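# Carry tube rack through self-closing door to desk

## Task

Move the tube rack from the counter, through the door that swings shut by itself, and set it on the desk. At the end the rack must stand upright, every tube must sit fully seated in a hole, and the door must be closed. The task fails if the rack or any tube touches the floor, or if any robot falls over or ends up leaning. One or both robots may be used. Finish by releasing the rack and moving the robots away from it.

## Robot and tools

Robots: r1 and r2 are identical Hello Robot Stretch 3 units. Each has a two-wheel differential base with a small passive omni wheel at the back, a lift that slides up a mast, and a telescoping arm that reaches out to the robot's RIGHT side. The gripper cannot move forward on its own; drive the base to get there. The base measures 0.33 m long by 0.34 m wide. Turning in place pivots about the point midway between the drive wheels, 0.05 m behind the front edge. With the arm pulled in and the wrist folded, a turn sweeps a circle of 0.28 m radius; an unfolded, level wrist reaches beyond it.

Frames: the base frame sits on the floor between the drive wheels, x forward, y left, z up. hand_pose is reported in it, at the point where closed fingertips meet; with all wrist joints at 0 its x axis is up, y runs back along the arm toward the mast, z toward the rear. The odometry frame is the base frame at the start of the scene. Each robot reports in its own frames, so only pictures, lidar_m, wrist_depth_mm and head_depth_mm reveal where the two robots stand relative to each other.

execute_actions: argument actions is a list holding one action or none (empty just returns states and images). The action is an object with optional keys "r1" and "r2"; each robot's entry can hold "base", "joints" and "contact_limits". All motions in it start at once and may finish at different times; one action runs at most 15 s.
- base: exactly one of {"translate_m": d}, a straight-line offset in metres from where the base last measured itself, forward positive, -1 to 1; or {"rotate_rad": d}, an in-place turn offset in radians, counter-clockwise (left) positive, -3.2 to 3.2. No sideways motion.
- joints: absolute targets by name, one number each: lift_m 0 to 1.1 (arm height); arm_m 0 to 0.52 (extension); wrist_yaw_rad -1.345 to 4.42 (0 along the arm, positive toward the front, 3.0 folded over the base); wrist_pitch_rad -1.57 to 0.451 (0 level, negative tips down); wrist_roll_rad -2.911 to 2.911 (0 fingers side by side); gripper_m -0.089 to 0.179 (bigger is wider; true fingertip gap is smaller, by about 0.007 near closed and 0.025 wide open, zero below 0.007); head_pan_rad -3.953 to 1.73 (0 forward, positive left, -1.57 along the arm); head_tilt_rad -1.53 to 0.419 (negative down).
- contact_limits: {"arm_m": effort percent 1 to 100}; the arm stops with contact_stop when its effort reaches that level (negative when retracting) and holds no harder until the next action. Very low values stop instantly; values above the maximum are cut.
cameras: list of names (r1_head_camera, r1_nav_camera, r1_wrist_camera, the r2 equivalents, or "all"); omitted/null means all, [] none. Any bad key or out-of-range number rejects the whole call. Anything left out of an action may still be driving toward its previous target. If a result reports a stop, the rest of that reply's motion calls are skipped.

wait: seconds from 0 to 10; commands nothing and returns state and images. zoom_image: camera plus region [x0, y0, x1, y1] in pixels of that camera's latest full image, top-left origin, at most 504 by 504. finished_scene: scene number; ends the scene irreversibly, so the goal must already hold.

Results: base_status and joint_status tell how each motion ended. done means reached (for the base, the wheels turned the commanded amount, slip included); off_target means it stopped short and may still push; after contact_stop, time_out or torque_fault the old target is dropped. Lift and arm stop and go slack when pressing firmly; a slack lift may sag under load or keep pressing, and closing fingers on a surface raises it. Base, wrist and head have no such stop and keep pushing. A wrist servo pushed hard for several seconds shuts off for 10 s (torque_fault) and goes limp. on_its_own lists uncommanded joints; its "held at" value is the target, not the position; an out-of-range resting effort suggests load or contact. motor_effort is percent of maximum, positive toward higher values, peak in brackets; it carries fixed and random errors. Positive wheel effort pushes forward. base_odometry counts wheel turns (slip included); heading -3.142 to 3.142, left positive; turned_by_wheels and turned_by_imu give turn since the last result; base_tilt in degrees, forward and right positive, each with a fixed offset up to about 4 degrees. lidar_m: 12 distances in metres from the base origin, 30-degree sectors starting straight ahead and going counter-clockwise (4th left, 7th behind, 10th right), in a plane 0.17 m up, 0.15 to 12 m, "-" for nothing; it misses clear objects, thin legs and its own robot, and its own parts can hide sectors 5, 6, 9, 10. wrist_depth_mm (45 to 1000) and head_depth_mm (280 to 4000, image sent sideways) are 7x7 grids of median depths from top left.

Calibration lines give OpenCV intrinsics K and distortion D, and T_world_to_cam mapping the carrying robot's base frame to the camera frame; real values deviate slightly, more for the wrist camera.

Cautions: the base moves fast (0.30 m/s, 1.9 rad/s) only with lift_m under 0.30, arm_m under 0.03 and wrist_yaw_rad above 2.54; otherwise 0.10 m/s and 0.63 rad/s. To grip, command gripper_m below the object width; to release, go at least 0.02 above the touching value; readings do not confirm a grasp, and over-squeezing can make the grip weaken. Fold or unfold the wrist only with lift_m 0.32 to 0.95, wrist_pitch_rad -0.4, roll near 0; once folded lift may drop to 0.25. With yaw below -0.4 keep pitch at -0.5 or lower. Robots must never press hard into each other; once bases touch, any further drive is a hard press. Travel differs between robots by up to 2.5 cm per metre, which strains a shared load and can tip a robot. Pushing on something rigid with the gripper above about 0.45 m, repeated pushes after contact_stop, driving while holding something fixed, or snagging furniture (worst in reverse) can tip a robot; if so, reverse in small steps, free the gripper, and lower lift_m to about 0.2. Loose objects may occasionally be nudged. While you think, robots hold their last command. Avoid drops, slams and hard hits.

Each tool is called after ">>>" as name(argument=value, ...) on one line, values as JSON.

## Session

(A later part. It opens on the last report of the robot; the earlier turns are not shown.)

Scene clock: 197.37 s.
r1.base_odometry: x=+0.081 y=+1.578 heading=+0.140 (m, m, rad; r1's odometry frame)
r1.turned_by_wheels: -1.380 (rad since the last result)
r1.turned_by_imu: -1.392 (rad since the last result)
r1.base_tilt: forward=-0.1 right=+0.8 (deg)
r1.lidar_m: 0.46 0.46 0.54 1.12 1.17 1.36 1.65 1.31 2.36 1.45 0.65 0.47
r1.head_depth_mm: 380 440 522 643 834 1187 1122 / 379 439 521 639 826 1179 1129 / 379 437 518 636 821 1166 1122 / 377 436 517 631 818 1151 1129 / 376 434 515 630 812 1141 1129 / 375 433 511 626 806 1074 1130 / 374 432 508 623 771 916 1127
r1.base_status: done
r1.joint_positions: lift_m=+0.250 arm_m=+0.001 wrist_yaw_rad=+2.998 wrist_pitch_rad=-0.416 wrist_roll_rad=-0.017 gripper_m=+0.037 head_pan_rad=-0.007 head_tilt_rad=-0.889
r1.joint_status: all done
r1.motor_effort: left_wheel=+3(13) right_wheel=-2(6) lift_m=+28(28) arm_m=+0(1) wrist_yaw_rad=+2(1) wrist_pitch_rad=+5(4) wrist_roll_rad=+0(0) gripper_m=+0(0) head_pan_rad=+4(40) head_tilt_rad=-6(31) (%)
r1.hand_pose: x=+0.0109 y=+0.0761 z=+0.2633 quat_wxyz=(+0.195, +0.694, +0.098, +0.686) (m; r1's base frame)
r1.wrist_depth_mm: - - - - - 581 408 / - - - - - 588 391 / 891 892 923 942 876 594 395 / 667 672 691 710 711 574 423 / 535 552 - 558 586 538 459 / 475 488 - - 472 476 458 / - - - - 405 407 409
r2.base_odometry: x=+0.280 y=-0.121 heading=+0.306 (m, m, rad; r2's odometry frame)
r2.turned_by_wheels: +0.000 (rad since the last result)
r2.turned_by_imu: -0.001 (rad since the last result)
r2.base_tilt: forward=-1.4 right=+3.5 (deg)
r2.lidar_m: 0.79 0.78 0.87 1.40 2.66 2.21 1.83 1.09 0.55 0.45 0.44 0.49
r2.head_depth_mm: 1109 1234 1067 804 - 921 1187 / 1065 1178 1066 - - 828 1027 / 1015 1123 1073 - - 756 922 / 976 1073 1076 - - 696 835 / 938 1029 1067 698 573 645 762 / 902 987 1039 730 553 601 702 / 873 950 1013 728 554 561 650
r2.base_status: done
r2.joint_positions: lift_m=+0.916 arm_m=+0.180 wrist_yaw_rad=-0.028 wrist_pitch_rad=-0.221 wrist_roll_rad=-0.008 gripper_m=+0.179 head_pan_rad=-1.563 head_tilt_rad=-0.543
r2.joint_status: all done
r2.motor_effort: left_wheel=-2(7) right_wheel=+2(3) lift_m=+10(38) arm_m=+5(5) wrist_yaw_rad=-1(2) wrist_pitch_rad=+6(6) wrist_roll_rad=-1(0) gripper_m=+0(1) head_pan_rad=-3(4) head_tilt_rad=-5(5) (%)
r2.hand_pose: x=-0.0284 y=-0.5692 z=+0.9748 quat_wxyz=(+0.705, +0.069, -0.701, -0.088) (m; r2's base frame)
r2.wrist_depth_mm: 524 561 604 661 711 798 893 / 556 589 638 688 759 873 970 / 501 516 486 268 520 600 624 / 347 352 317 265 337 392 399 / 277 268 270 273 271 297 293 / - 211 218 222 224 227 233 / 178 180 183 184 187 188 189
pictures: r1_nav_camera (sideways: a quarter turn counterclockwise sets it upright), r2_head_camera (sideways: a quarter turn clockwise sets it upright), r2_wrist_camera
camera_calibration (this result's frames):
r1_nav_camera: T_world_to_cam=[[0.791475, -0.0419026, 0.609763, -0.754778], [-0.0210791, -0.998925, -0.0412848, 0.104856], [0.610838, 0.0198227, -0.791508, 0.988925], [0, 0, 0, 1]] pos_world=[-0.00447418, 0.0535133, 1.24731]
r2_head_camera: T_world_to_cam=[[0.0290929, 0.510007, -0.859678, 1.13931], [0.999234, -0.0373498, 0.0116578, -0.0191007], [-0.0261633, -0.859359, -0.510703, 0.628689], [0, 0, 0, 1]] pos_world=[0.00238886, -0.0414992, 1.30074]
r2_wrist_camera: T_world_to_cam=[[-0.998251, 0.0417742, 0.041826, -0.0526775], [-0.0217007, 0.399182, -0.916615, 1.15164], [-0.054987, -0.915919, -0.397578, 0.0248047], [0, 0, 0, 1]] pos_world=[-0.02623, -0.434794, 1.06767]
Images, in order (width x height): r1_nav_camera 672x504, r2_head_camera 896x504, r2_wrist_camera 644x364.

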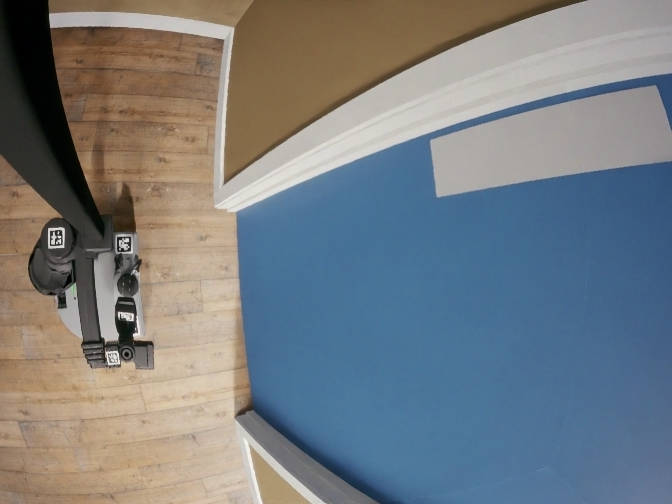

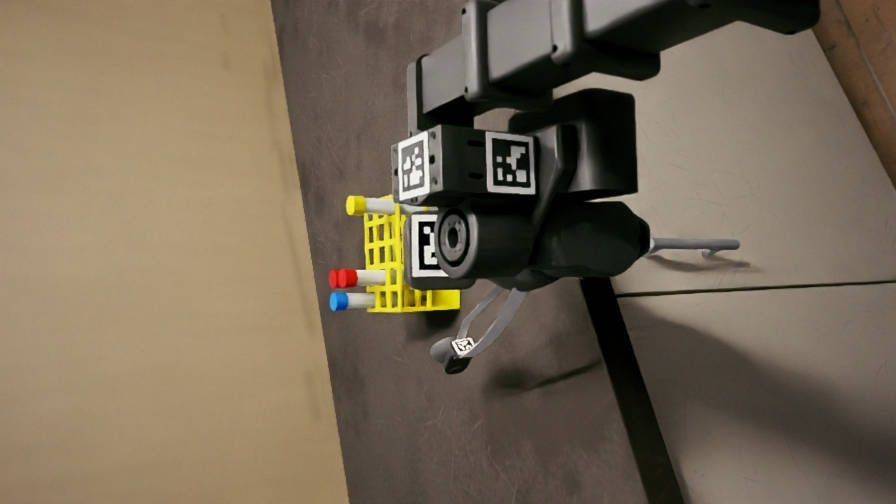

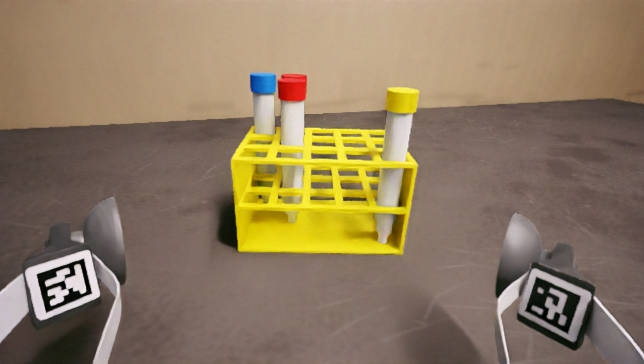

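>>> zoom_image(camera="r2_wrist_camera", region=[210, 60, 440, 270])

Region (210, 60, 440, 270) of r2_wrist_camera's 644x364 image, scaled by 2.191; it fills the top 460 rows of this view, and the rest is white.

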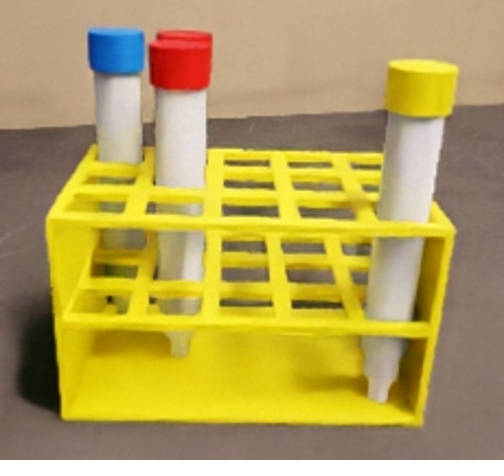

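>>> execute_actions(actions=[{"r1":{"base":{"rotate_rad":2.78},"joints":{"head_pan_rad":-3.14,"head_tilt_rad":-0.9}},"r2":{"base":{"translate_m":-0.005},"joints":{"lift_m":0.885,"arm_m":0.30},"contact_limits":{"arm_m":20}}}], cameras=["r1_nav_camera","r2_nav_camera","r2_wrist_camera"])

Scene clock: 274.33 s.
r1.base_odometry: x=+0.081 y=+1.578 heading=+2.920 (m, m, rad; r1's odometry frame)
r1.turned_by_wheels: +2.780 (rad since the last result)
r1.turned_by_imu: +2.802 (rad since the last result)
r1.base_tilt: forward=-0.1 right=+0.8 (deg)
r1.lidar_m: 1.36 1.32 1.31 2.67 0.92 0.56 0.46 0.46 0.46 0.65 1.13 1.24
r1.head_depth_mm: 475 561 683 875 1160 1261 1123 / 456 533 643 809 1089 1262 1161 / 437 508 606 751 986 1240 - / 420 485 573 701 902 1206 1169 / 404 464 545 658 832 1136 1147 / 389 444 519 620 771 1025 1133 / 375 427 494 586 721 936 1114
r1.base_status: done
r1.joint_positions: lift_m=+0.250 arm_m=+0.001 wrist_yaw_rad=+2.998 wrist_pitch_rad=-0.416 wrist_roll_rad=-0.017 gripper_m=+0.037 head_pan_rad=-3.133 head_tilt_rad=-0.889
r1.joint_status: all done
r1.motor_effort: left_wheel=-3(10) right_wheel=+3(10) lift_m=+29(28) arm_m=-1(1) wrist_yaw_rad=+1(1) wrist_pitch_rad=+4(5) wrist_roll_rad=+0(0) gripper_m=+1(1) head_pan_rad=-4(51) head_tilt_rad=-6(6) (%)
r1.hand_pose: x=+0.0109 y=+0.0760 z=+0.2633 quat_wxyz=(+0.195, +0.694, +0.098, +0.686) (m; r1's base frame)
r1.wrist_depth_mm: - - - - - - - / - - - - - - - / 828 897 910 939 964 951 966 / 675 683 694 701 716 698 721 / 551 546 - 562 579 560 575 / 475 491 - - 477 477 479 / - - - - 402 402 407
r2.base_odometry: x=+0.275 y=-0.123 heading=+0.306 (m, m, rad; r2's odometry frame)
r2.turned_by_wheels: +0.000 (rad since the last result)
r2.turned_by_imu: -0.001 (rad since the last result)
r2.base_tilt: forward=-1.3 right=+3.5 (deg)
r2.lidar_m: 0.79 0.79 0.88 1.41 2.65 2.21 1.83 1.09 0.55 0.45 0.45 0.49
r2.head_depth_mm: 1109 1239 1069 728 - - 1188 / 1061 1179 1066 - 689 836 1033 / 1020 1127 1149 - 651 757 927 / 979 1072 1120 - 591 695 840 / 940 1024 1069 696 573 647 767 / 904 986 1040 730 554 606 705 / 875 950 1011 727 553 565 652
r2.base_status: done
r2.joint_positions: lift_m=+0.886 arm_m=+0.300 wrist_yaw_rad=-0.028 wrist_pitch_rad=-0.221 wrist_roll_rad=-0.008 gripper_m=+0.179 head_pan_rad=-1.563 head_tilt_rad=-0.543
r2.joint_status: all done
r2.motor_effort: left_wheel=-2(5) right_wheel=+2(3) lift_m=+9(9) arm_m=+5(5) wrist_yaw_rad=-1(0) wrist_pitch_rad=+6(6) wrist_roll_rad=+0(0) gripper_m=+0(0) head_pan_rad=-3(3) head_tilt_rad=-5(5) (%)
r2.contact_limits: arm_m 20 (drawing in: default 30, maximum 50; extending or still: default 41, maximum 68)
r2.hand_pose: x=-0.0284 y=-0.6892 z=+0.9448 quat_wxyz=(+0.705, +0.069, -0.701, -0.088) (m; r2's base frame)
r2.wrist_depth_mm: 437 467 495 559 603 674 755 / 462 494 121 598 645 91 802 / 407 421 146 444 461 101 512 / 279 142 127 141 133 291 321 / 223 112 143 154 123 113 237 / - 130 159 132 121 121 189 / 144 137 144 146 143 148 152
pictures: r1_nav_camera (sideways: a quarter turn counterclockwise sets it upright), r2_nav_camera (sideways: a quarter turn counterclockwise sets it upright), r2_wrist_camera
camera_calibration (this result's frames):
r1_nav_camera: T_world_to_cam=[[-0.792107, 0.0297669, 0.609656, -0.744979], [0.00577282, 0.999131, -0.0412829, 0.10469], [-0.610355, -0.029181, -0.791591, 0.996482], [0, 0, 0, 1]] pos_world=[0.0175005, -0.0533449, 1.24731]
r2_nav_camera: T_world_to_cam=[[-0.0496249, -0.48317, 0.874119, -1.09053], [-0.997918, -0.0121221, -0.0633536, 0.142765], [0.0412068, -0.875442, -0.481563, 0.58067], [0, 0, 0, 1]] pos_world=[0.0644226, -0.0168363, 1.24192]
r2_wrist_camera: T_world_to_cam=[[-0.99825, 0.0418075, 0.0418241, -0.0463931], [-0.0216937, 0.399049, -0.916673, 1.17204], [-0.0550137, -0.915976, -0.397444, -0.097194], [0, 0, 0, 1]] pos_world=[-0.026233, -0.55479, 1.03769]
Images, in order (width x height): r1_nav_camera 672x504, r2_nav_camera 672x504, r2_wrist_camera 644x364.

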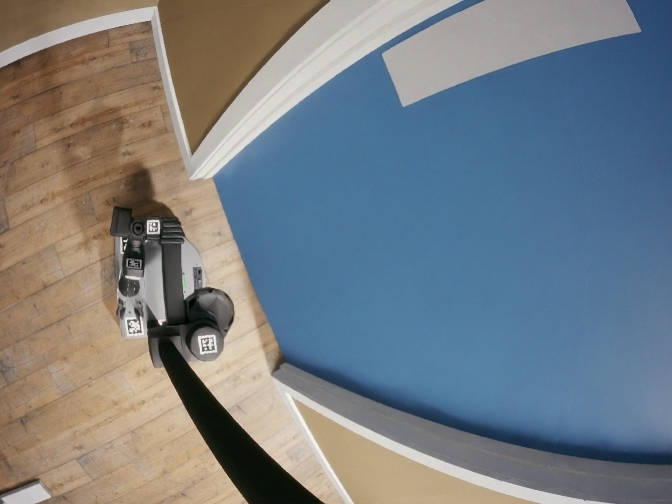

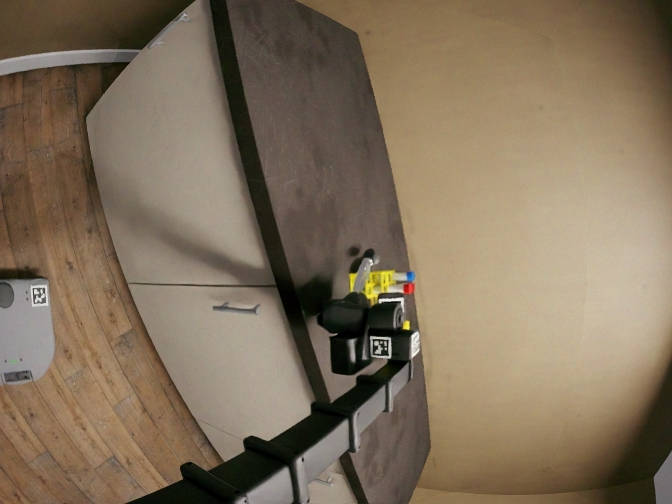

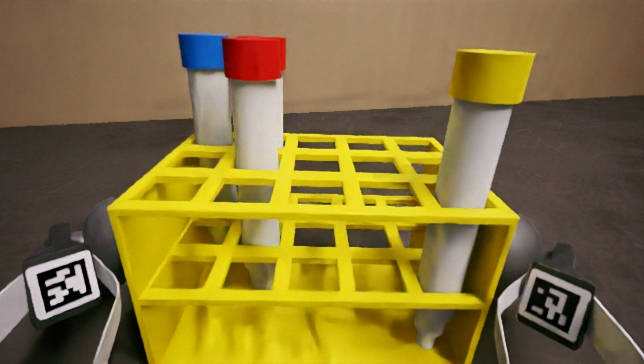

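>>> execute_actions(actions=[{"r1":{"base":{"translate_m":-0.17}},"r2":{"joints":{"arm_m":0.312},"contact_limits":{"arm_m":20}}}], cameras=["r1_nav_camera","r2_wrist_camera"])

Scene clock: 286.03 s.
r1.base_odometry: x=+0.247 y=+1.540 heading=+2.919 (m, m, rad; r1's odometry frame)
r1.turned_by_wheels: +0.000 (rad since the last result)
r1.turned_by_imu: -0.002 (rad since the last result)
r1.base_tilt: forward=+0.0 right=+0.8 (deg)
r1.lidar_m: 1.52 1.44 2.00 2.61 0.58 0.37 0.30 0.30 0.33 0.40 1.18 1.30
r1.head_depth_mm: 300 350 426 545 757 1162 1124 / 292 333 401 504 679 1042 1162 / 286 317 378 469 616 898 - / - 303 358 438 565 792 1066 / - 295 340 411 520 708 997 / - 289 323 387 482 641 955 / - - 308 365 449 584 835
r1.base_status: done
r1.joint_positions: lift_m=+0.250 arm_m=+0.001 wrist_yaw_rad=+2.998 wrist_pitch_rad=-0.416 wrist_roll_rad=-0.017 gripper_m=+0.037 head_pan_rad=-3.133 head_tilt_rad=-0.890
r1.joint_status: not commanded
r1.motor_effort: left_wheel=-3(13) right_wheel=+3(6) lift_m=+28(28) arm_m=-1(1) wrist_yaw_rad=+2(2) wrist_pitch_rad=+5(4) wrist_roll_rad=+0(0) gripper_m=+0(0) head_pan_rad=-3(3) head_tilt_rad=-6(6) (%)
r1.hand_pose: x=+0.0109 y=+0.0760 z=+0.2632 quat_wxyz=(+0.195, +0.694, +0.098, +0.686) (m; r1's base frame)
r1.wrist_depth_mm: 682 - - - - - - / 593 - - - - - - / 508 847 959 926 935 956 971 / 526 677 698 689 724 704 723 / 533 550 - 556 584 571 581 / 471 - - - 470 472 472 / - - - - 402 408 409
r2.base_odometry: x=+0.275 y=-0.123 heading=+0.306 (m, m, rad; r2's odometry frame)
r2.turned_by_wheels: +0.000 (rad since the last result)
r2.turned_by_imu: -0.001 (rad since the last result)
r2.base_tilt: forward=-1.4 right=+3.5 (deg)
r2.lidar_m: 0.79 0.79 0.88 1.41 2.65 2.21 1.83 1.10 0.55 0.45 0.45 0.49
r2.head_depth_mm: 1108 1241 1065 729 - - 1188 / 1059 1174 1071 - 692 835 1035 / 1017 1119 1145 - 651 759 926 / 979 1071 1120 - 593 695 841 / 940 1030 1070 698 573 648 768 / 905 988 1038 727 553 603 706 / 878 953 1010 729 555 564 654
r2.base_status: not commanded
r2.joint_positions: lift_m=+0.886 arm_m=+0.312 wrist_yaw_rad=-0.028 wrist_pitch_rad=-0.221 wrist_roll_rad=-0.008 gripper_m=+0.179 head_pan_rad=-1.563 head_tilt_rad=-0.543
r2.joint_status: all done
r2.motor_effort: left_wheel=-2(2) right_wheel=+2(2) lift_m=+10(10) arm_m=+6(6) wrist_yaw_rad=-1(1) wrist_pitch_rad=+6(6) wrist_roll_rad=+0(0) gripper_m=+0(0) head_pan_rad=-4(5) head_tilt_rad=-5(5) (%)
r2.contact_limits: arm_m 20 (drawing in: default 30, maximum 50; extending or still: default 41, maximum 68)
r2.hand_pose: x=-0.0284 y=-0.7012 z=+0.9448 quat_wxyz=(+0.705, +0.069, -0.701, -0.088) (m; r2's base frame)
r2.wrist_depth_mm: 428 459 488 537 596 673 740 / 455 485 116 567 647 89 774 / 409 417 141 447 463 98 501 / 282 144 129 144 124 276 326 / 225 102 137 140 113 110 239 / - 123 134 134 123 116 189 / 144 136 144 146 141 144 150
pictures: r1_nav_camera (sideways: a quarter turn counterclockwise sets it upright), r2_wrist_camera
camera_calibration (this result's frames):
r1_nav_camera: T_world_to_cam=[[-0.792329, 0.029766, 0.609367, -0.744601], [0.00578905, 0.999131, -0.0412778, 0.104683], [-0.610066, -0.0291779, -0.791813, 0.99677], [0, 0, 0, 1]] pos_world=[0.0175203, -0.0533447, 1.24731]
r2_wrist_camera: T_world_to_cam=[[-0.99825, 0.0418077, 0.0418239, -0.0458916], [-0.0216935, 0.399049, -0.916673, 1.17683], [-0.0550138, -0.915976, -0.397444, -0.108176], [0, 0, 0, 1]] pos_world=[-0.026233, -0.566779, 1.03769]
Images, in order (width x height): r1_nav_camera 672x504, r2_wrist_camera 644x364.

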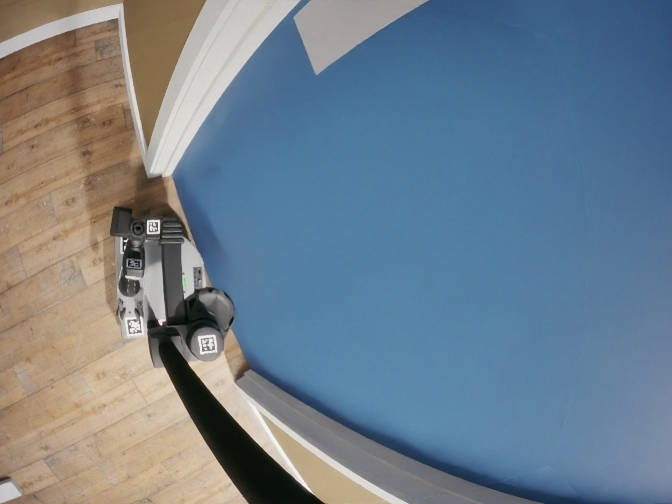

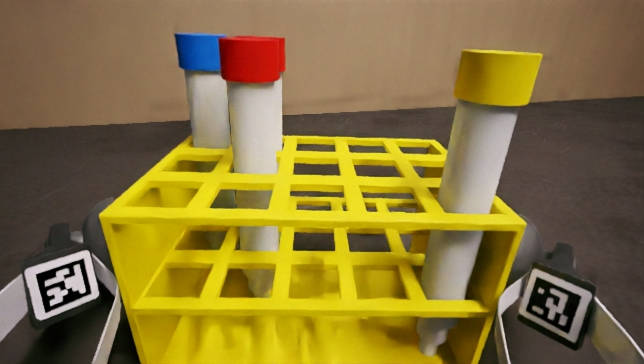

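>>> execute_actions(actions=[{"r1":{"base":{"translate_m":-0.06},"joints":{"lift_m":0.31}},"r2":{"joints":{"gripper_m":0.09}}}], cameras=["r1_nav_camera","r2_wrist_camera","r2_nav_camera"])

Scene clock: 300.53 s.
r1.base_odometry: x=+0.305 y=+1.527 heading=+2.919 (m, m, rad; r1's odometry frame)
r1.turned_by_wheels: +0.000 (rad since the last result)
r1.turned_by_imu: +0.004 (rad since the last result)
r1.base_tilt: forward=+0.1 right=+0.7 (deg)
r1.lidar_m: 1.58 1.48 2.06 2.59 0.54 0.32 0.27 0.27 0.31 0.39 1.20 1.33
r1.head_depth_mm: - 304 366 464 635 1008 1123 / - 297 348 437 584 886 - / - 290 333 412 539 764 - / - - 318 389 503 703 - / - - 306 369 470 645 929 / - - 297 352 441 592 882 / - - 292 335 416 547 804
r1.base_status: translate_m off_target (by the wheels' count: -0.0598 of -0.0600)
r1.joint_positions: lift_m=+0.310 arm_m=+0.001 wrist_yaw_rad=+3.000 wrist_pitch_rad=-0.418 wrist_roll_rad=-0.017 gripper_m=+0.037 head_pan_rad=-3.134 head_tilt_rad=-0.892
r1.joint_status: all done
r1.on_its_own: left_wheel is at rest, and its effort (-31) is outside its rest range (-18 to +18); right_wheel is at rest, and its effort (-21) is outside its rest range (-18 to +18)
r1.motor_effort: left_wheel=-31(59) right_wheel=-21(47) lift_m=+37(40) arm_m=-1(1) wrist_yaw_rad=+0(1) wrist_pitch_rad=+5(5) wrist_roll_rad=+0(0) gripper_m=+0(1) head_pan_rad=-2(3) head_tilt_rad=-4(6) (%)
r1.hand_pose: x=+0.0105 y=+0.0759 z=+0.3226 quat_wxyz=(+0.195, +0.694, +0.099, +0.686) (m; r1's base frame)
r1.wrist_depth_mm: 423 911 - - - - - / 440 842 - - - - - / 465 759 - - - - - / 487 664 798 811 805 828 846 / 510 598 - 664 673 655 664 / 471 531 - 556 548 551 551 / 436 - - - 464 469 468
r2.base_odometry: x=+0.275 y=-0.123 heading=+0.306 (m, m, rad; r2's odometry frame)
r2.turned_by_wheels: +0.000 (rad since the last result)
r2.turned_by_imu: -0.002 (rad since the last result)
r2.base_tilt: forward=-1.4 right=+3.5 (deg)
r2.lidar_m: 0.79 0.79 0.88 1.41 2.65 2.19 1.83 1.10 0.55 0.45 0.44 0.49
r2.head_depth_mm: 1108 1231 1066 730 - - 1186 / 1061 1173 1071 - 693 836 1031 / 1017 1122 1147 - 649 760 926 / 976 1073 1119 - 594 692 840 / 939 1031 1067 698 573 647 765 / 906 984 1037 730 553 604 706 / 874 951 1013 729 556 564 653
r2.base_status: not commanded
r2.joint_positions: lift_m=+0.886 arm_m=+0.312 wrist_yaw_rad=-0.028 wrist_pitch_rad=-0.221 wrist_roll_rad=-0.008 gripper_m=+0.091 head_pan_rad=-1.563 head_tilt_rad=-0.543
r2.joint_status: all done
r2.motor_effort: left_wheel=-2(2) right_wheel=+2(2) lift_m=+10(9) arm_m=+5(5) wrist_yaw_rad=-1(1) wrist_pitch_rad=+6(6) wrist_roll_rad=+0(0) gripper_m=-23(100) head_pan_rad=-4(4) head_tilt_rad=-5(5) (%)
r2.hand_pose: x=-0.0285 y=-0.7013 z=+0.9449 quat_wxyz=(+0.705, +0.068, -0.701, -0.088) (m; r2's base frame)
r2.wrist_depth_mm: 434 463 482 546 590 660 747 / 449 489 149 581 623 106 787 / 405 417 157 186 418 437 502 / 278 251 144 138 117 310 324 / 212 134 162 162 142 222 238 / 178 143 160 167 140 - 187 / 140 142 143 146 146 150 156
pictures: r1_nav_camera (sideways: a quarter turn counterclockwise sets it upright), r2_nav_camera (sideways: a quarter turn counterclockwise sets it upright), r2_wrist_camera
camera_calibration (this result's frames):
r1_nav_camera: T_world_to_cam=[[-0.793958, 0.0306107, 0.607202, -0.74177], [0.00698206, 0.999125, -0.0412391, 0.104625], [-0.607933, -0.0285026, -0.793477, 0.99892], [0, 0, 0, 1]] pos_world=[0.0176116, -0.053356, 1.24734]
r2_nav_camera: T_world_to_cam=[[-0.0496248, -0.48317, 0.874119, -1.09053], [-0.997918, -0.0121222, -0.0633536, 0.142765], [0.0412069, -0.875442, -0.481563, 0.58067], [0, 0, 0, 1]] pos_world=[0.0644226, -0.0168363, 1.24192]
r2_wrist_camera: T_world_to_cam=[[-0.998244, 0.0419578, 0.0418222, -0.0458202], [-0.0216417, 0.39889, -0.916744, 1.17683], [-0.055147, -0.916039, -0.397281, -0.108394], [0, 0, 0, 1]] pos_world=[-0.0262487, -0.566798, 1.03771]
Images, in order (width x height): r1_nav_camera 672x504, r2_nav_camera 672x504, r2_wrist_camera 644x364.

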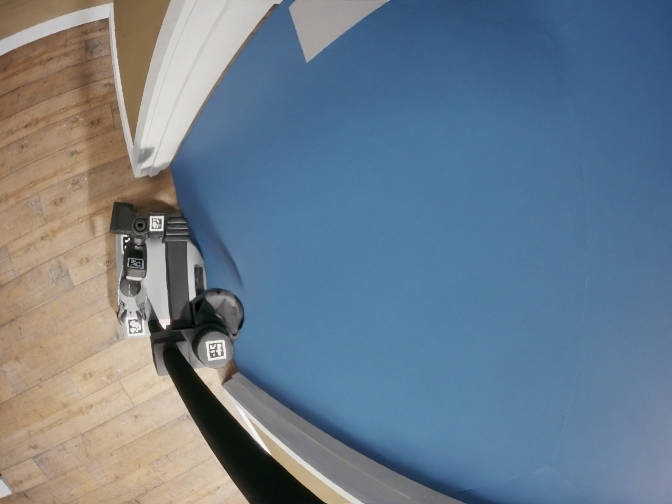

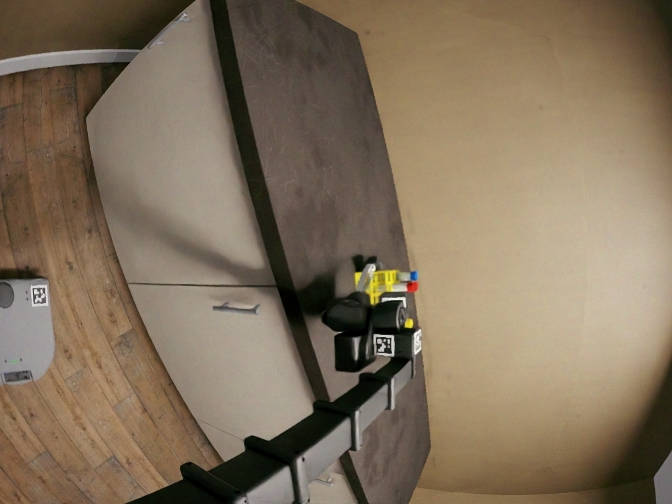

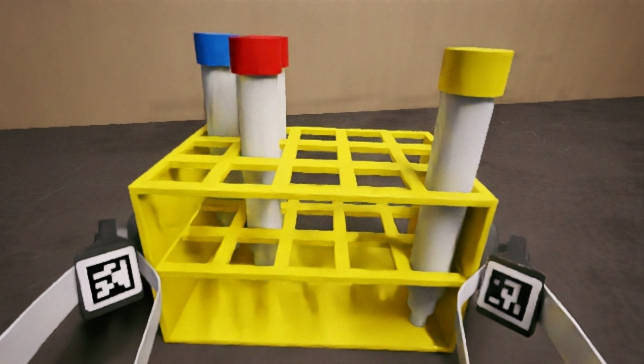

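>>> execute_actions(actions=[{"r1":{"base":{"rotate_rad":0.3}},"r2":{"joints":{"lift_m":0.915}}}], cameras=["r1_nav_camera","r2_wrist_camera","r2_head_camera"])

Scene clock: 323.50 s.
r1.base_odometry: x=+0.305 y=+1.527 heading=-3.064 (m, m, rad; r1's odometry frame)
r1.turned_by_wheels: +0.299 (rad since the last result)
r1.turned_by_imu: +0.296 (rad since the last result)
r1.base_tilt: forward=+0.0 right=+0.8 (deg)
r1.lidar_m: 1.86 1.48 2.51 0.81 0.39 0.29 0.28 0.29 0.39 0.52 1.23 1.58
r1.head_depth_mm: - - 307 377 489 697 1088 / - - 306 377 488 691 - / - - 306 375 486 670 - / - - 305 375 485 686 - / - - 305 374 483 684 1069 / - - 304 373 482 680 1079 / - - 304 372 481 679 1045
r1.base_status: done
r1.joint_positions: lift_m=+0.310 arm_m=+0.001 wrist_yaw_rad=+3.000 wrist_pitch_rad=-0.418 wrist_roll_rad=-0.017 gripper_m=+0.037 head_pan_rad=-3.134 head_tilt_rad=-0.892
r1.joint_status: not commanded
r1.on_its_own: left_wheel is at rest, and its effort (-41) is outside its rest range (-18 to +18)
r1.motor_effort: left_wheel=-41(56) right_wheel=-9(10) lift_m=+37(37) arm_m=-1(1) wrist_yaw_rad=+1(0) wrist_pitch_rad=+5(5) wrist_roll_rad=+0(0) gripper_m=+1(1) head_pan_rad=-2(2) head_tilt_rad=-5(4) (%)
r1.hand_pose: x=+0.0105 y=+0.0759 z=+0.3226 quat_wxyz=(+0.195, +0.694, +0.099, +0.686) (m; r1's base frame)
r1.wrist_depth_mm: 364 440 - - - - - / 360 470 - - - - - / 361 499 - - - - - / 361 494 817 810 814 823 836 / 355 538 - 645 682 663 672 / 358 500 - 562 547 540 554 / 334 - - - 462 480 466
r2.base_odometry: x=+0.275 y=-0.123 heading=+0.306 (m, m, rad; r2's odometry frame)
r2.turned_by_wheels: +0.000 (rad since the last result)
r2.turned_by_imu: -0.002 (rad since the last result)
r2.base_tilt: forward=-1.4 right=+3.6 (deg)
r2.lidar_m: 0.79 0.79 0.88 1.41 2.65 2.19 1.83 1.09 0.55 0.45 0.45 0.49
r2.head_depth_mm: 1107 1228 1070 760 - 886 1181 / 1064 1179 1143 - 705 832 1037 / 1017 1123 1193 - 616 761 928 / 976 1072 1148 - 594 695 839 / 939 1029 1074 698 572 649 765 / 906 986 1039 728 553 602 704 / 874 952 1014 729 553 565 652
r2.base_status: not commanded
r2.joint_positions: lift_m=+0.914 arm_m=+0.312 wrist_yaw_rad=-0.028 wrist_pitch_rad=-0.226 wrist_roll_rad=-0.008 gripper_m=+0.091 head_pan_rad=-1.563 head_tilt_rad=-0.543
r2.joint_status: all done
r2.motor_effort: left_wheel=-2(2) right_wheel=+2(2) lift_m=+40(44) arm_m=+5(5) wrist_yaw_rad=-1(1) wrist_pitch_rad=+7(8) wrist_roll_rad=-1(0) gripper_m=-23(23) head_pan_rad=-4(4) head_tilt_rad=-5(5) (%)
r2.hand_pose: x=-0.0284 y=-0.7008 z=+0.9721 quat_wxyz=(+0.705, +0.070, -0.700, -0.090) (m; r2's base frame)
r2.wrist_depth_mm: 433 465 495 536 598 658 732 / 456 491 158 583 618 707 794 / 473 497 168 525 191 527 601 / 335 303 141 143 126 374 385 / 256 139 157 177 138 277 286 / 216 136 160 169 140 - 226 / 170 170 148 151 149 183 190
pictures: r1_nav_camera (sideways: a quarter turn counterclockwise sets it upright), r2_head_camera (sideways: a quarter turn clockwise sets it upright), r2_wrist_camera
camera_calibration (this result's frames):
r1_nav_camera: T_world_to_cam=[[-0.793958, 0.0306109, 0.607202, -0.74177], [0.0069823, 0.999125, -0.0412391, 0.104625], [-0.607933, -0.0285025, -0.793477, 0.99892], [0, 0, 0, 1]] pos_world=[0.0176116, -0.053356, 1.24734]
r2_head_camera: T_world_to_cam=[[0.0290953, 0.51001, -0.859676, 1.13931], [0.999234, -0.0373547, 0.0116576, -0.0191004], [-0.0261674, -0.859357, -0.510707, 0.628694], [0, 0, 0, 1]] pos_world=[0.00238867, -0.0414992, 1.30074]
r2_wrist_camera: T_world_to_cam=[[-0.99825, 0.0417375, 0.0418929, -0.0471884], [-0.0215046, 0.403708, -0.914635, 1.20297], [-0.0550871, -0.913936, -0.402104, -0.0910213], [0, 0, 0, 1]] pos_world=[-0.0262506, -0.566866, 1.06565]
Images, in order (width x height): r1_nav_camera 672x504, r2_head_camera 896x504, r2_wrist_camera 644x364.

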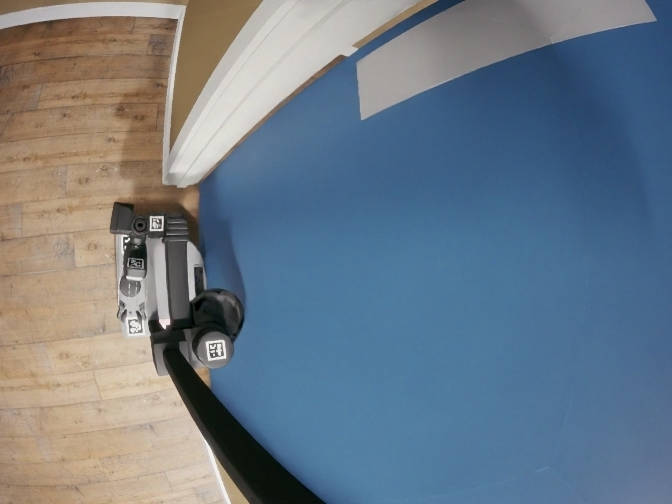

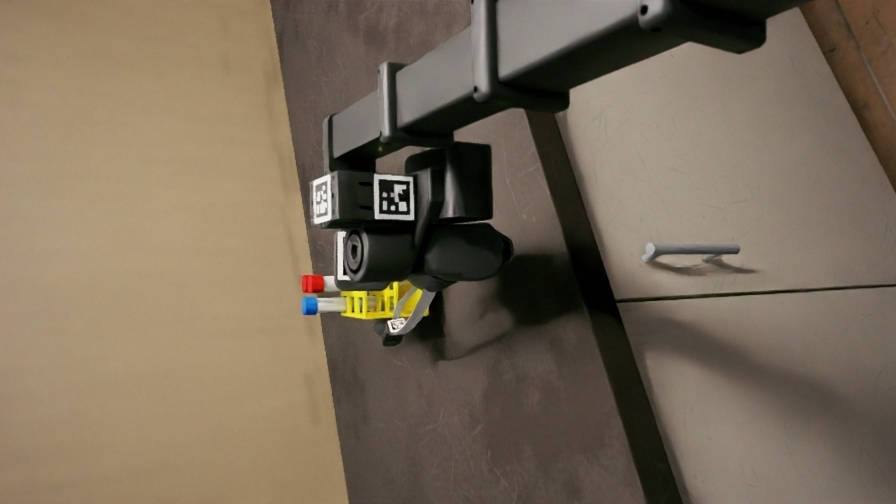

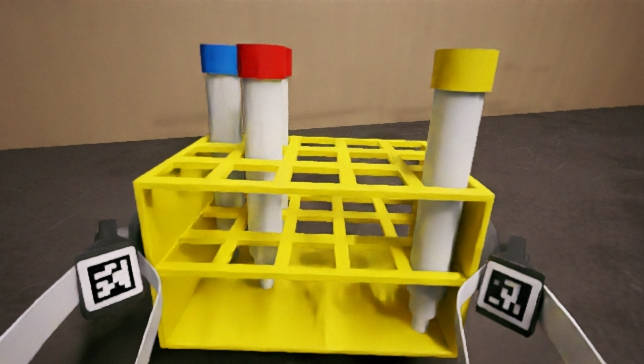

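>>> execute_actions(actions=[], cameras=["r2_wrist_camera"])

Scene clock: 328.17 s.
r1.base_odometry: x=+0.305 y=+1.527 heading=-3.064 (m, m, rad; r1's odometry frame)
r1.turned_by_wheels: +0.000 (rad since the last result)
r1.turned_by_imu: -0.001 (rad since the last result)
r1.base_tilt: forward=+0.0 right=+0.8 (deg)
r1.lidar_m: 1.87 1.47 2.51 0.81 0.39 0.29 0.28 0.29 0.39 0.52 1.24 1.58
r1.head_depth_mm: - - 307 377 489 697 1091 / - - 306 376 488 695 - / - - 306 375 486 671 - / - - 305 375 485 688 - / - - 305 374 483 685 1063 / - - 304 372 481 682 1079 / - - 303 372 481 679 1040
r1.base_status: done
r1.joint_positions: lift_m=+0.310 arm_m=+0.001 wrist_yaw_rad=+3.000 wrist_pitch_rad=-0.418 wrist_roll_rad=-0.017 gripper_m=+0.037 head_pan_rad=-3.134 head_tilt_rad=-0.892
r1.joint_status: not commanded
r1.on_its_own: left_wheel is at rest, and its effort (-40) is outside its rest range (-18 to +18)
r1.motor_effort: left_wheel=-40(56) right_wheel=-10(10) lift_m=+37(37) arm_m=-1(1) wrist_yaw_rad=+0(0) wrist_pitch_rad=+5(5) wrist_roll_rad=+0(0) gripper_m=+1(1) head_pan_rad=-2(2) head_tilt_rad=-4(4) (%)
r1.hand_pose: x=+0.0105 y=+0.0759 z=+0.3226 quat_wxyz=(+0.195, +0.694, +0.099, +0.686) (m; r1's base frame)
r1.wrist_depth_mm: 363 440 - - - - - / 363 464 - - - - - / 364 491 - - - - - / 363 498 814 807 811 820 840 / 361 532 - 643 668 660 666 / 356 497 - 556 550 550 544 / 341 - - - 464 469 470
r2.base_odometry: x=+0.275 y=-0.123 heading=+0.306 (m, m, rad; r2's odometry frame)
r2.turned_by_wheels: +0.000 (rad since the last result)
r2.turned_by_imu: -0.001 (rad since the last result)
r2.base_tilt: forward=-1.4 right=+3.5 (deg)
r2.lidar_m: 0.79 0.79 0.88 1.41 2.65 2.18 1.83 1.09 0.55 0.45 0.45 0.49
r2.head_depth_mm: 1106 1232 1065 764 - 891 1188 / 1059 1180 1142 - 703 830 1034 / 1022 1118 1187 - 616 761 922 / 978 1074 1148 - 594 693 837 / 941 1029 1077 700 574 647 767 / 906 986 1039 728 554 602 703 / 871 952 1010 729 554 564 653
r2.base_status: not commanded
r2.joint_positions: lift_m=+0.914 arm_m=+0.312 wrist_yaw_rad=-0.028 wrist_pitch_rad=-0.226 wrist_roll_rad=-0.008 gripper_m=+0.091 head_pan_rad=-1.563 head_tilt_rad=-0.543
r2.joint_status: all done
r2.motor_effort: left_wheel=-2(2) right_wheel=+2(2) lift_m=+41(44) arm_m=+6(5) wrist_yaw_rad=-1(1) wrist_pitch_rad=+7(8) wrist_roll_rad=+0(0) gripper_m=-23(23) head_pan_rad=-3(4) head_tilt_rad=-5(5) (%)
r2.hand_pose: x=-0.0284 y=-0.7008 z=+0.9721 quat_wxyz=(+0.705, +0.070, -0.700, -0.090) (m; r2's base frame)
r2.wrist_depth_mm: 435 461 500 538 584 668 711 / 457 494 158 576 625 708 816 / 474 504 167 530 191 526 597 / 335 304 141 144 126 372 390 / 258 140 157 177 139 276 287 / 216 136 161 170 140 - 227 / 170 170 148 151 150 182 189
pictures: r2_wrist_camera
camera_calibration (this result's frames):
r2_wrist_camera: T_world_to_cam=[[-0.99825, 0.0417374, 0.0418928, -0.0471885], [-0.0215046, 0.403708, -0.914635, 1.20297], [-0.055087, -0.913936, -0.402104, -0.0910212], [0, 0, 0, 1]] pos_world=[-0.0262506, -0.566866, 1.06565]
Images, in order (width x height): r2_wrist_camera 644x364.

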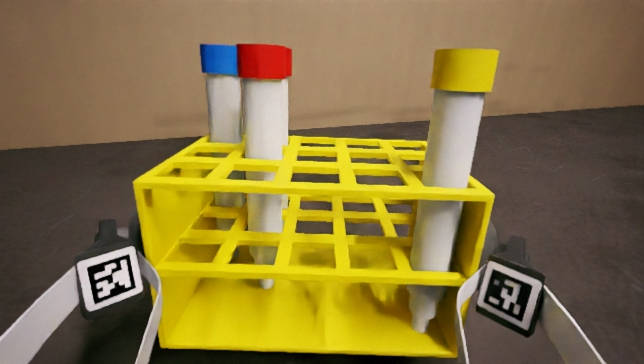

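>>> execute_actions(actions=[{"r1":{"base":{"translate_m":-0.15}},"r2":{"joints":{"gripper_m":0.06,"wrist_pitch_rad":-0.08}}}], cameras=["r1_nav_camera","r2_wrist_camera","r2_head_camera"])

Scene clock: 353.93 s.
r1.base_odometry: x=+0.454 y=+1.539 heading=-3.065 (m, m, rad; r1's odometry frame)
r1.turned_by_wheels: +0.000 (rad since the last result)
r1.turned_by_imu: -0.002 (rad since the last result)
r1.base_tilt: forward=+0.0 right=+0.8 (deg)
r1.lidar_m: 2.01 1.62 2.70 0.50 0.31 0.27 0.27 0.33 0.38 0.36 1.24 1.63
r1.head_depth_mm: - - 292 336 419 557 816 / - - 297 351 444 602 - / - - 305 369 472 637 - / - - 316 388 503 711 - / - 290 330 409 540 793 1129 / - 296 345 433 582 888 1129 / - 302 362 460 632 1043 1135
r1.base_status: translate_m off_target (by the wheels' count: -0.1498 of -0.1500)
r1.joint_positions: lift_m=+0.310 arm_m=+0.001 wrist_yaw_rad=+3.000 wrist_pitch_rad=-0.418 wrist_roll_rad=-0.017 gripper_m=+0.037 head_pan_rad=-3.134 head_tilt_rad=-0.892
r1.joint_status: not commanded
r1.on_its_own: left_wheel is at rest, and its effort (-38) is outside its rest range (-18 to +18)
r1.motor_effort: left_wheel=-38(49) right_wheel=-14(36) lift_m=+37(36) arm_m=-2(1) wrist_yaw_rad=+0(1) wrist_pitch_rad=+5(5) wrist_roll_rad=+0(0) gripper_m=+1(0) head_pan_rad=-2(2) head_tilt_rad=-5(4) (%)
r1.hand_pose: x=+0.0105 y=+0.0759 z=+0.3226 quat_wxyz=(+0.195, +0.694, +0.099, +0.686) (m; r1's base frame)
r1.wrist_depth_mm: 261 297 490 - - - - / 268 313 523 - - - - / 275 339 589 - - - - / 283 351 644 813 819 841 826 / 289 380 - 649 690 646 685 / 295 401 - 542 554 547 551 / 294 - - - 471 470 479
r2.base_odometry: x=+0.275 y=-0.123 heading=+0.306 (m, m, rad; r2's odometry frame)
r2.turned_by_wheels: +0.000 (rad since the last result)
r2.turned_by_imu: -0.001 (rad since the last result)
r2.base_tilt: forward=-1.4 right=+3.5 (deg)
r2.lidar_m: 0.79 0.79 0.87 1.41 2.65 2.10 1.83 1.09 0.55 0.45 0.45 0.49
r2.head_depth_mm: 1106 1235 1071 763 - 888 1193 / 1063 1176 1144 - 703 832 1032 / 1019 1125 1180 - 617 761 925 / 975 1077 1139 - 594 694 839 / 938 1026 1072 725 573 648 765 / 904 985 1036 726 553 601 705 / 874 953 1012 730 554 566 652
r2.base_status: not commanded
r2.joint_positions: lift_m=+0.914 arm_m=+0.312 wrist_yaw_rad=-0.028 wrist_pitch_rad=-0.114 wrist_roll_rad=-0.008 gripper_m=+0.069 head_pan_rad=-1.563 head_tilt_rad=-0.543
r2.joint_status: gripper_m off_target (ended at +0.069, target +0.060); the others done
r2.on_its_own: gripper_m is held at +0.068, not at your +0.060, by its stall guard, which is still easing
r2.motor_effort: left_wheel=-2(2) right_wheel=+2(2) lift_m=+41(41) arm_m=+5(5) wrist_yaw_rad=-1(0) wrist_pitch_rad=+10(10) wrist_roll_rad=+0(1) gripper_m=-32(100) head_pan_rad=-3(4) head_tilt_rad=-5(5) (%)
r2.hand_pose: x=-0.0286 y=-0.7084 z=+0.9999 quat_wxyz=(+0.708, +0.031, -0.703, -0.050) (m; r2's base frame)
r2.wrist_depth_mm: 437 463 493 548 598 660 757 / 452 481 155 571 616 703 794 / 474 510 164 570 191 758 838 / 473 404 142 143 126 542 559 / 329 139 160 177 140 359 379 / 265 136 161 170 141 - 280 / 200 203 149 150 150 216 225
pictures: r1_nav_camera (sideways: a quarter turn counterclockwise sets it upright), r2_head_camera (sideways: a quarter turn clockwise sets it upright), r2_wrist_camera
camera_calibration (this result's frames):
r1_nav_camera: T_world_to_cam=[[-0.793958, 0.0306109, 0.607202, -0.74177], [0.00698231, 0.999125, -0.0412391, 0.104625], [-0.607933, -0.0285025, -0.793477, 0.99892], [0, 0, 0, 1]] pos_world=[0.0176116, -0.053356, 1.24734]
r2_head_camera: T_world_to_cam=[[0.0290953, 0.51001, -0.859676, 1.13931], [0.999234, -0.0373547, 0.0116576, -0.0191004], [-0.0261674, -0.859357, -0.510707, 0.628694], [0, 0, 0, 1]] pos_world=[0.00238867, -0.0414992, 1.30074]
r2_wrist_camera: T_world_to_cam=[[-0.998123, 0.0462416, 0.0401492, -0.0432931], [-0.0245151, 0.299077, -0.953914, 1.19649], [-0.0561182, -0.953108, -0.297382, -0.219199], [0, 0, 0, 1]] pos_world=[-0.0261809, -0.564761, 1.0779]
Images, in order (width x height): r1_nav_camera 672x504, r2_head_camera 896x504, r2_wrist_camera 644x364.

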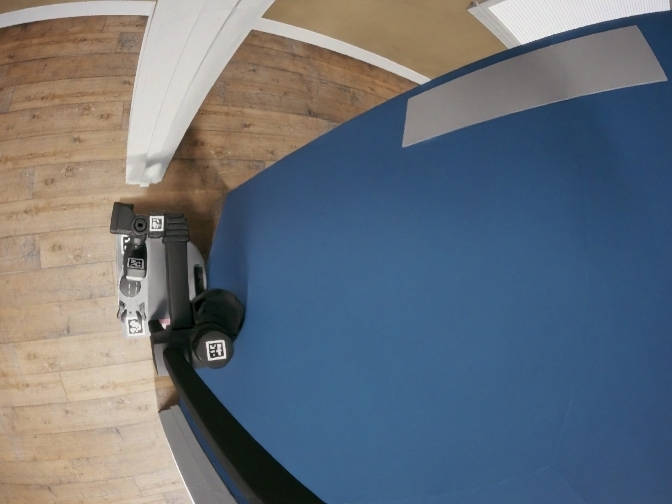

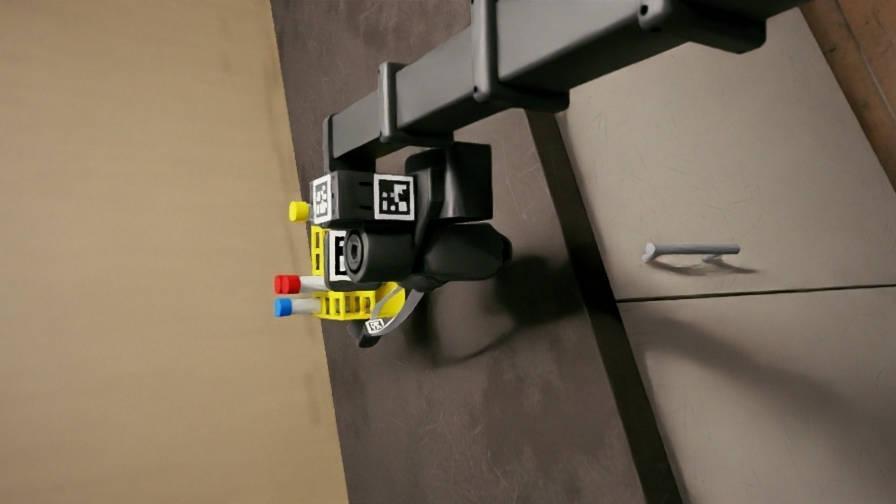

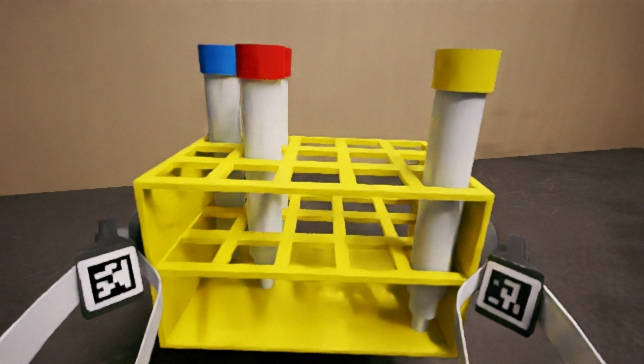

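>>> execute_actions(actions=[{"r1":{"base":{"translate_m":-0.2}},"r2":{"joints":{"gripper_m":0.083,"wrist_yaw_rad":0.35}}}], cameras=["r1_nav_camera","r2_wrist_camera","r2_head_camera"])

Scene clock: 363.20 s.
r1.base_odometry: x=+0.653 y=+1.554 heading=-3.065 (m, m, rad; r1's odometry frame)
r1.turned_by_wheels: +0.000 (rad since the last result)
r1.turned_by_imu: -0.002 (rad since the last result)
r1.base_tilt: forward=+0.0 right=+0.8 (deg)
r1.lidar_m: 2.22 1.81 0.52 0.31 0.26 0.26 0.28 0.45 1.30 0.38 0.38 1.65
r1.head_depth_mm: - - 290 325 389 484 631 / - - 305 360 440 566 - / - 294 336 404 507 667 - / 286 314 374 460 598 856 - / 299 347 421 534 732 1163 1148 / 324 387 478 637 1364 1270 1133 / 357 435 567 1630 1446 1270 1133
r1.base_status: translate_m off_target (by the wheels' count: -0.1999 of -0.2000)
r1.joint_positions: lift_m=+0.310 arm_m=+0.001 wrist_yaw_rad=+3.000 wrist_pitch_rad=-0.418 wrist_roll_rad=-0.017 gripper_m=+0.037 head_pan_rad=-3.134 head_tilt_rad=-0.892
r1.joint_status: not commanded
r1.on_its_own: left_wheel is at rest, and its effort (-20) is outside its rest range (-18 to +18)
r1.motor_effort: left_wheel=-20(50) right_wheel=-14(25) lift_m=+37(36) arm_m=-2(1) wrist_yaw_rad=+0(0) wrist_pitch_rad=+5(5) wrist_roll_rad=+0(0) gripper_m=+1(0) head_pan_rad=-2(3) head_tilt_rad=-5(5) (%)
r1.hand_pose: x=+0.0105 y=+0.0759 z=+0.3226 quat_wxyz=(+0.195, +0.694, +0.099, +0.686) (m; r1's base frame)
r1.wrist_depth_mm: 210 231 328 425 - - - / 219 245 354 465 - - - / 229 264 387 515 - - - / 239 286 424 572 828 833 829 / 255 303 - 630 680 656 661 / 265 328 - 557 543 551 551 / 274 - - - 467 474 469
r2.base_odometry: x=+0.275 y=-0.123 heading=+0.306 (m, m, rad; r2's odometry frame)
r2.turned_by_wheels: +0.000 (rad since the last result)
r2.turned_by_imu: -0.002 (rad since the last result)
r2.base_tilt: forward=-1.4 right=+3.5 (deg)
r2.lidar_m: 0.79 0.79 0.87 1.41 2.65 1.97 1.83 1.09 0.55 0.45 0.45 0.49
r2.head_depth_mm: 1110 1228 1072 762 - 889 1186 / 1061 1176 1144 - 704 827 1027 / 1019 1121 1184 667 616 758 925 / 976 1075 1146 - 593 692 835 / 942 1030 1070 693 572 649 766 / 904 986 680 696 553 602 703 / 877 949 1012 728 554 563 651
r2.base_status: not commanded
r2.joint_positions: lift_m=+0.914 arm_m=+0.312 wrist_yaw_rad=+0.347 wrist_pitch_rad=-0.114 wrist_roll_rad=-0.008 gripper_m=+0.091 head_pan_rad=-1.563 head_tilt_rad=-0.543
r2.joint_status: gripper_m off_target (ended at +0.091, target +0.083); the others done
r2.on_its_own: gripper_m is held at +0.090, not at your +0.083, by its stall guard, which is not easing now
r2.motor_effort: left_wheel=-2(2) right_wheel=+2(2) lift_m=+41(41) arm_m=+5(5) wrist_yaw_rad=+3(4) wrist_pitch_rad=+10(10) wrist_roll_rad=+0(0) gripper_m=-23(58) head_pan_rad=-4(3) head_tilt_rad=-5(5) (%)
r2.hand_pose: x=+0.0642 y=-0.6935 z=+1.0000 quat_wxyz=(+0.705, +0.161, -0.685, +0.083) (m; r2's base frame)
r2.wrist_depth_mm: 533 521 515 504 511 507 499 / 546 536 157 531 525 514 516 / 581 574 165 551 542 545 553 / 465 405 142 144 125 565 564 / 330 139 156 177 142 356 380 / 266 136 161 169 140 - 282 / 200 202 149 150 149 218 227
pictures: r1_nav_camera (sideways: a quarter turn counterclockwise sets it upright), r2_head_camera (sideways: a quarter turn clockwise sets it upright), r2_wrist_camera
camera_calibration (this result's frames):
r1_nav_camera: T_world_to_cam=[[-0.793958, 0.0306107, 0.607202, -0.74177], [0.00698206, 0.999125, -0.0412391, 0.104625], [-0.607933, -0.0285026, -0.793477, 0.99892], [0, 0, 0, 1]] pos_world=[0.0176116, -0.053356, 1.24734]
r2_head_camera: T_world_to_cam=[[0.0290952, 0.51001, -0.859676, 1.13931], [0.999234, -0.0373544, 0.0116576, -0.0191004], [-0.0261672, -0.859357, -0.510707, 0.628694], [0, 0, 0, 1]] pos_world=[0.00238868, -0.0414992, 1.30074]
r2_wrist_camera: T_world_to_cam=[[-0.945531, -0.323048, 0.0401455, -0.210779], [-0.132438, 0.269084, -0.953967, 1.18055], [0.297374, -0.907322, -0.297212, -0.190914], [0, 0, 0, 1]] pos_world=[0.0138245, -0.558978, 1.07792]
Images, in order (width x height): r1_nav_camera 672x504, r2_head_camera 896x504, r2_wrist_camera 644x364.

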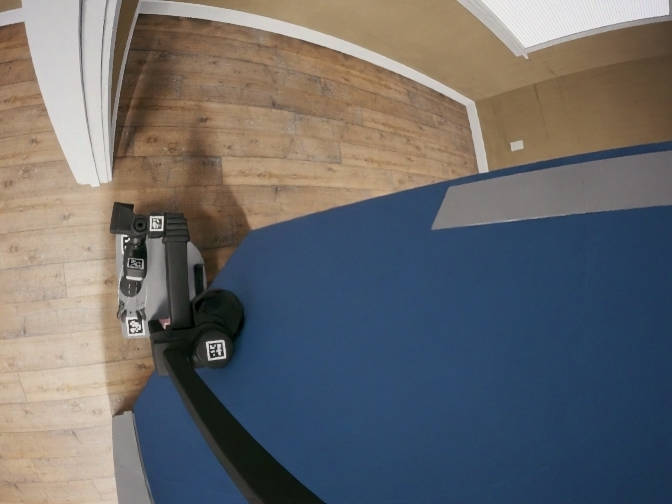

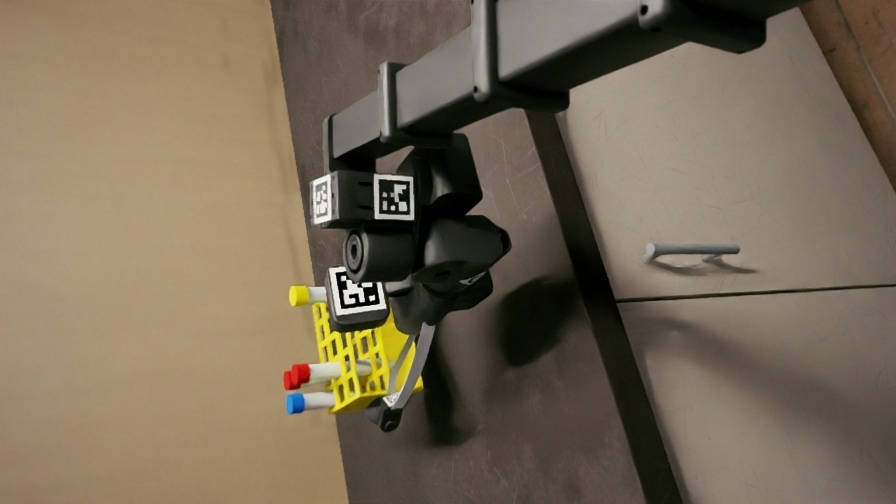

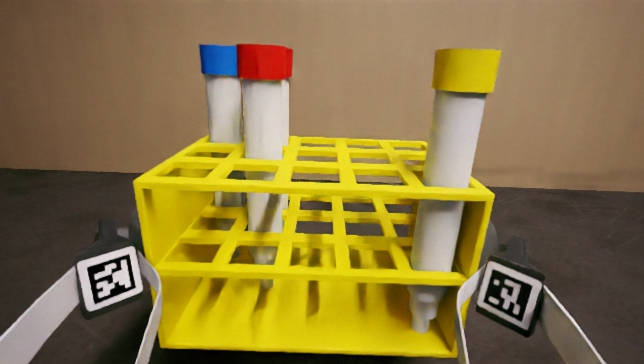

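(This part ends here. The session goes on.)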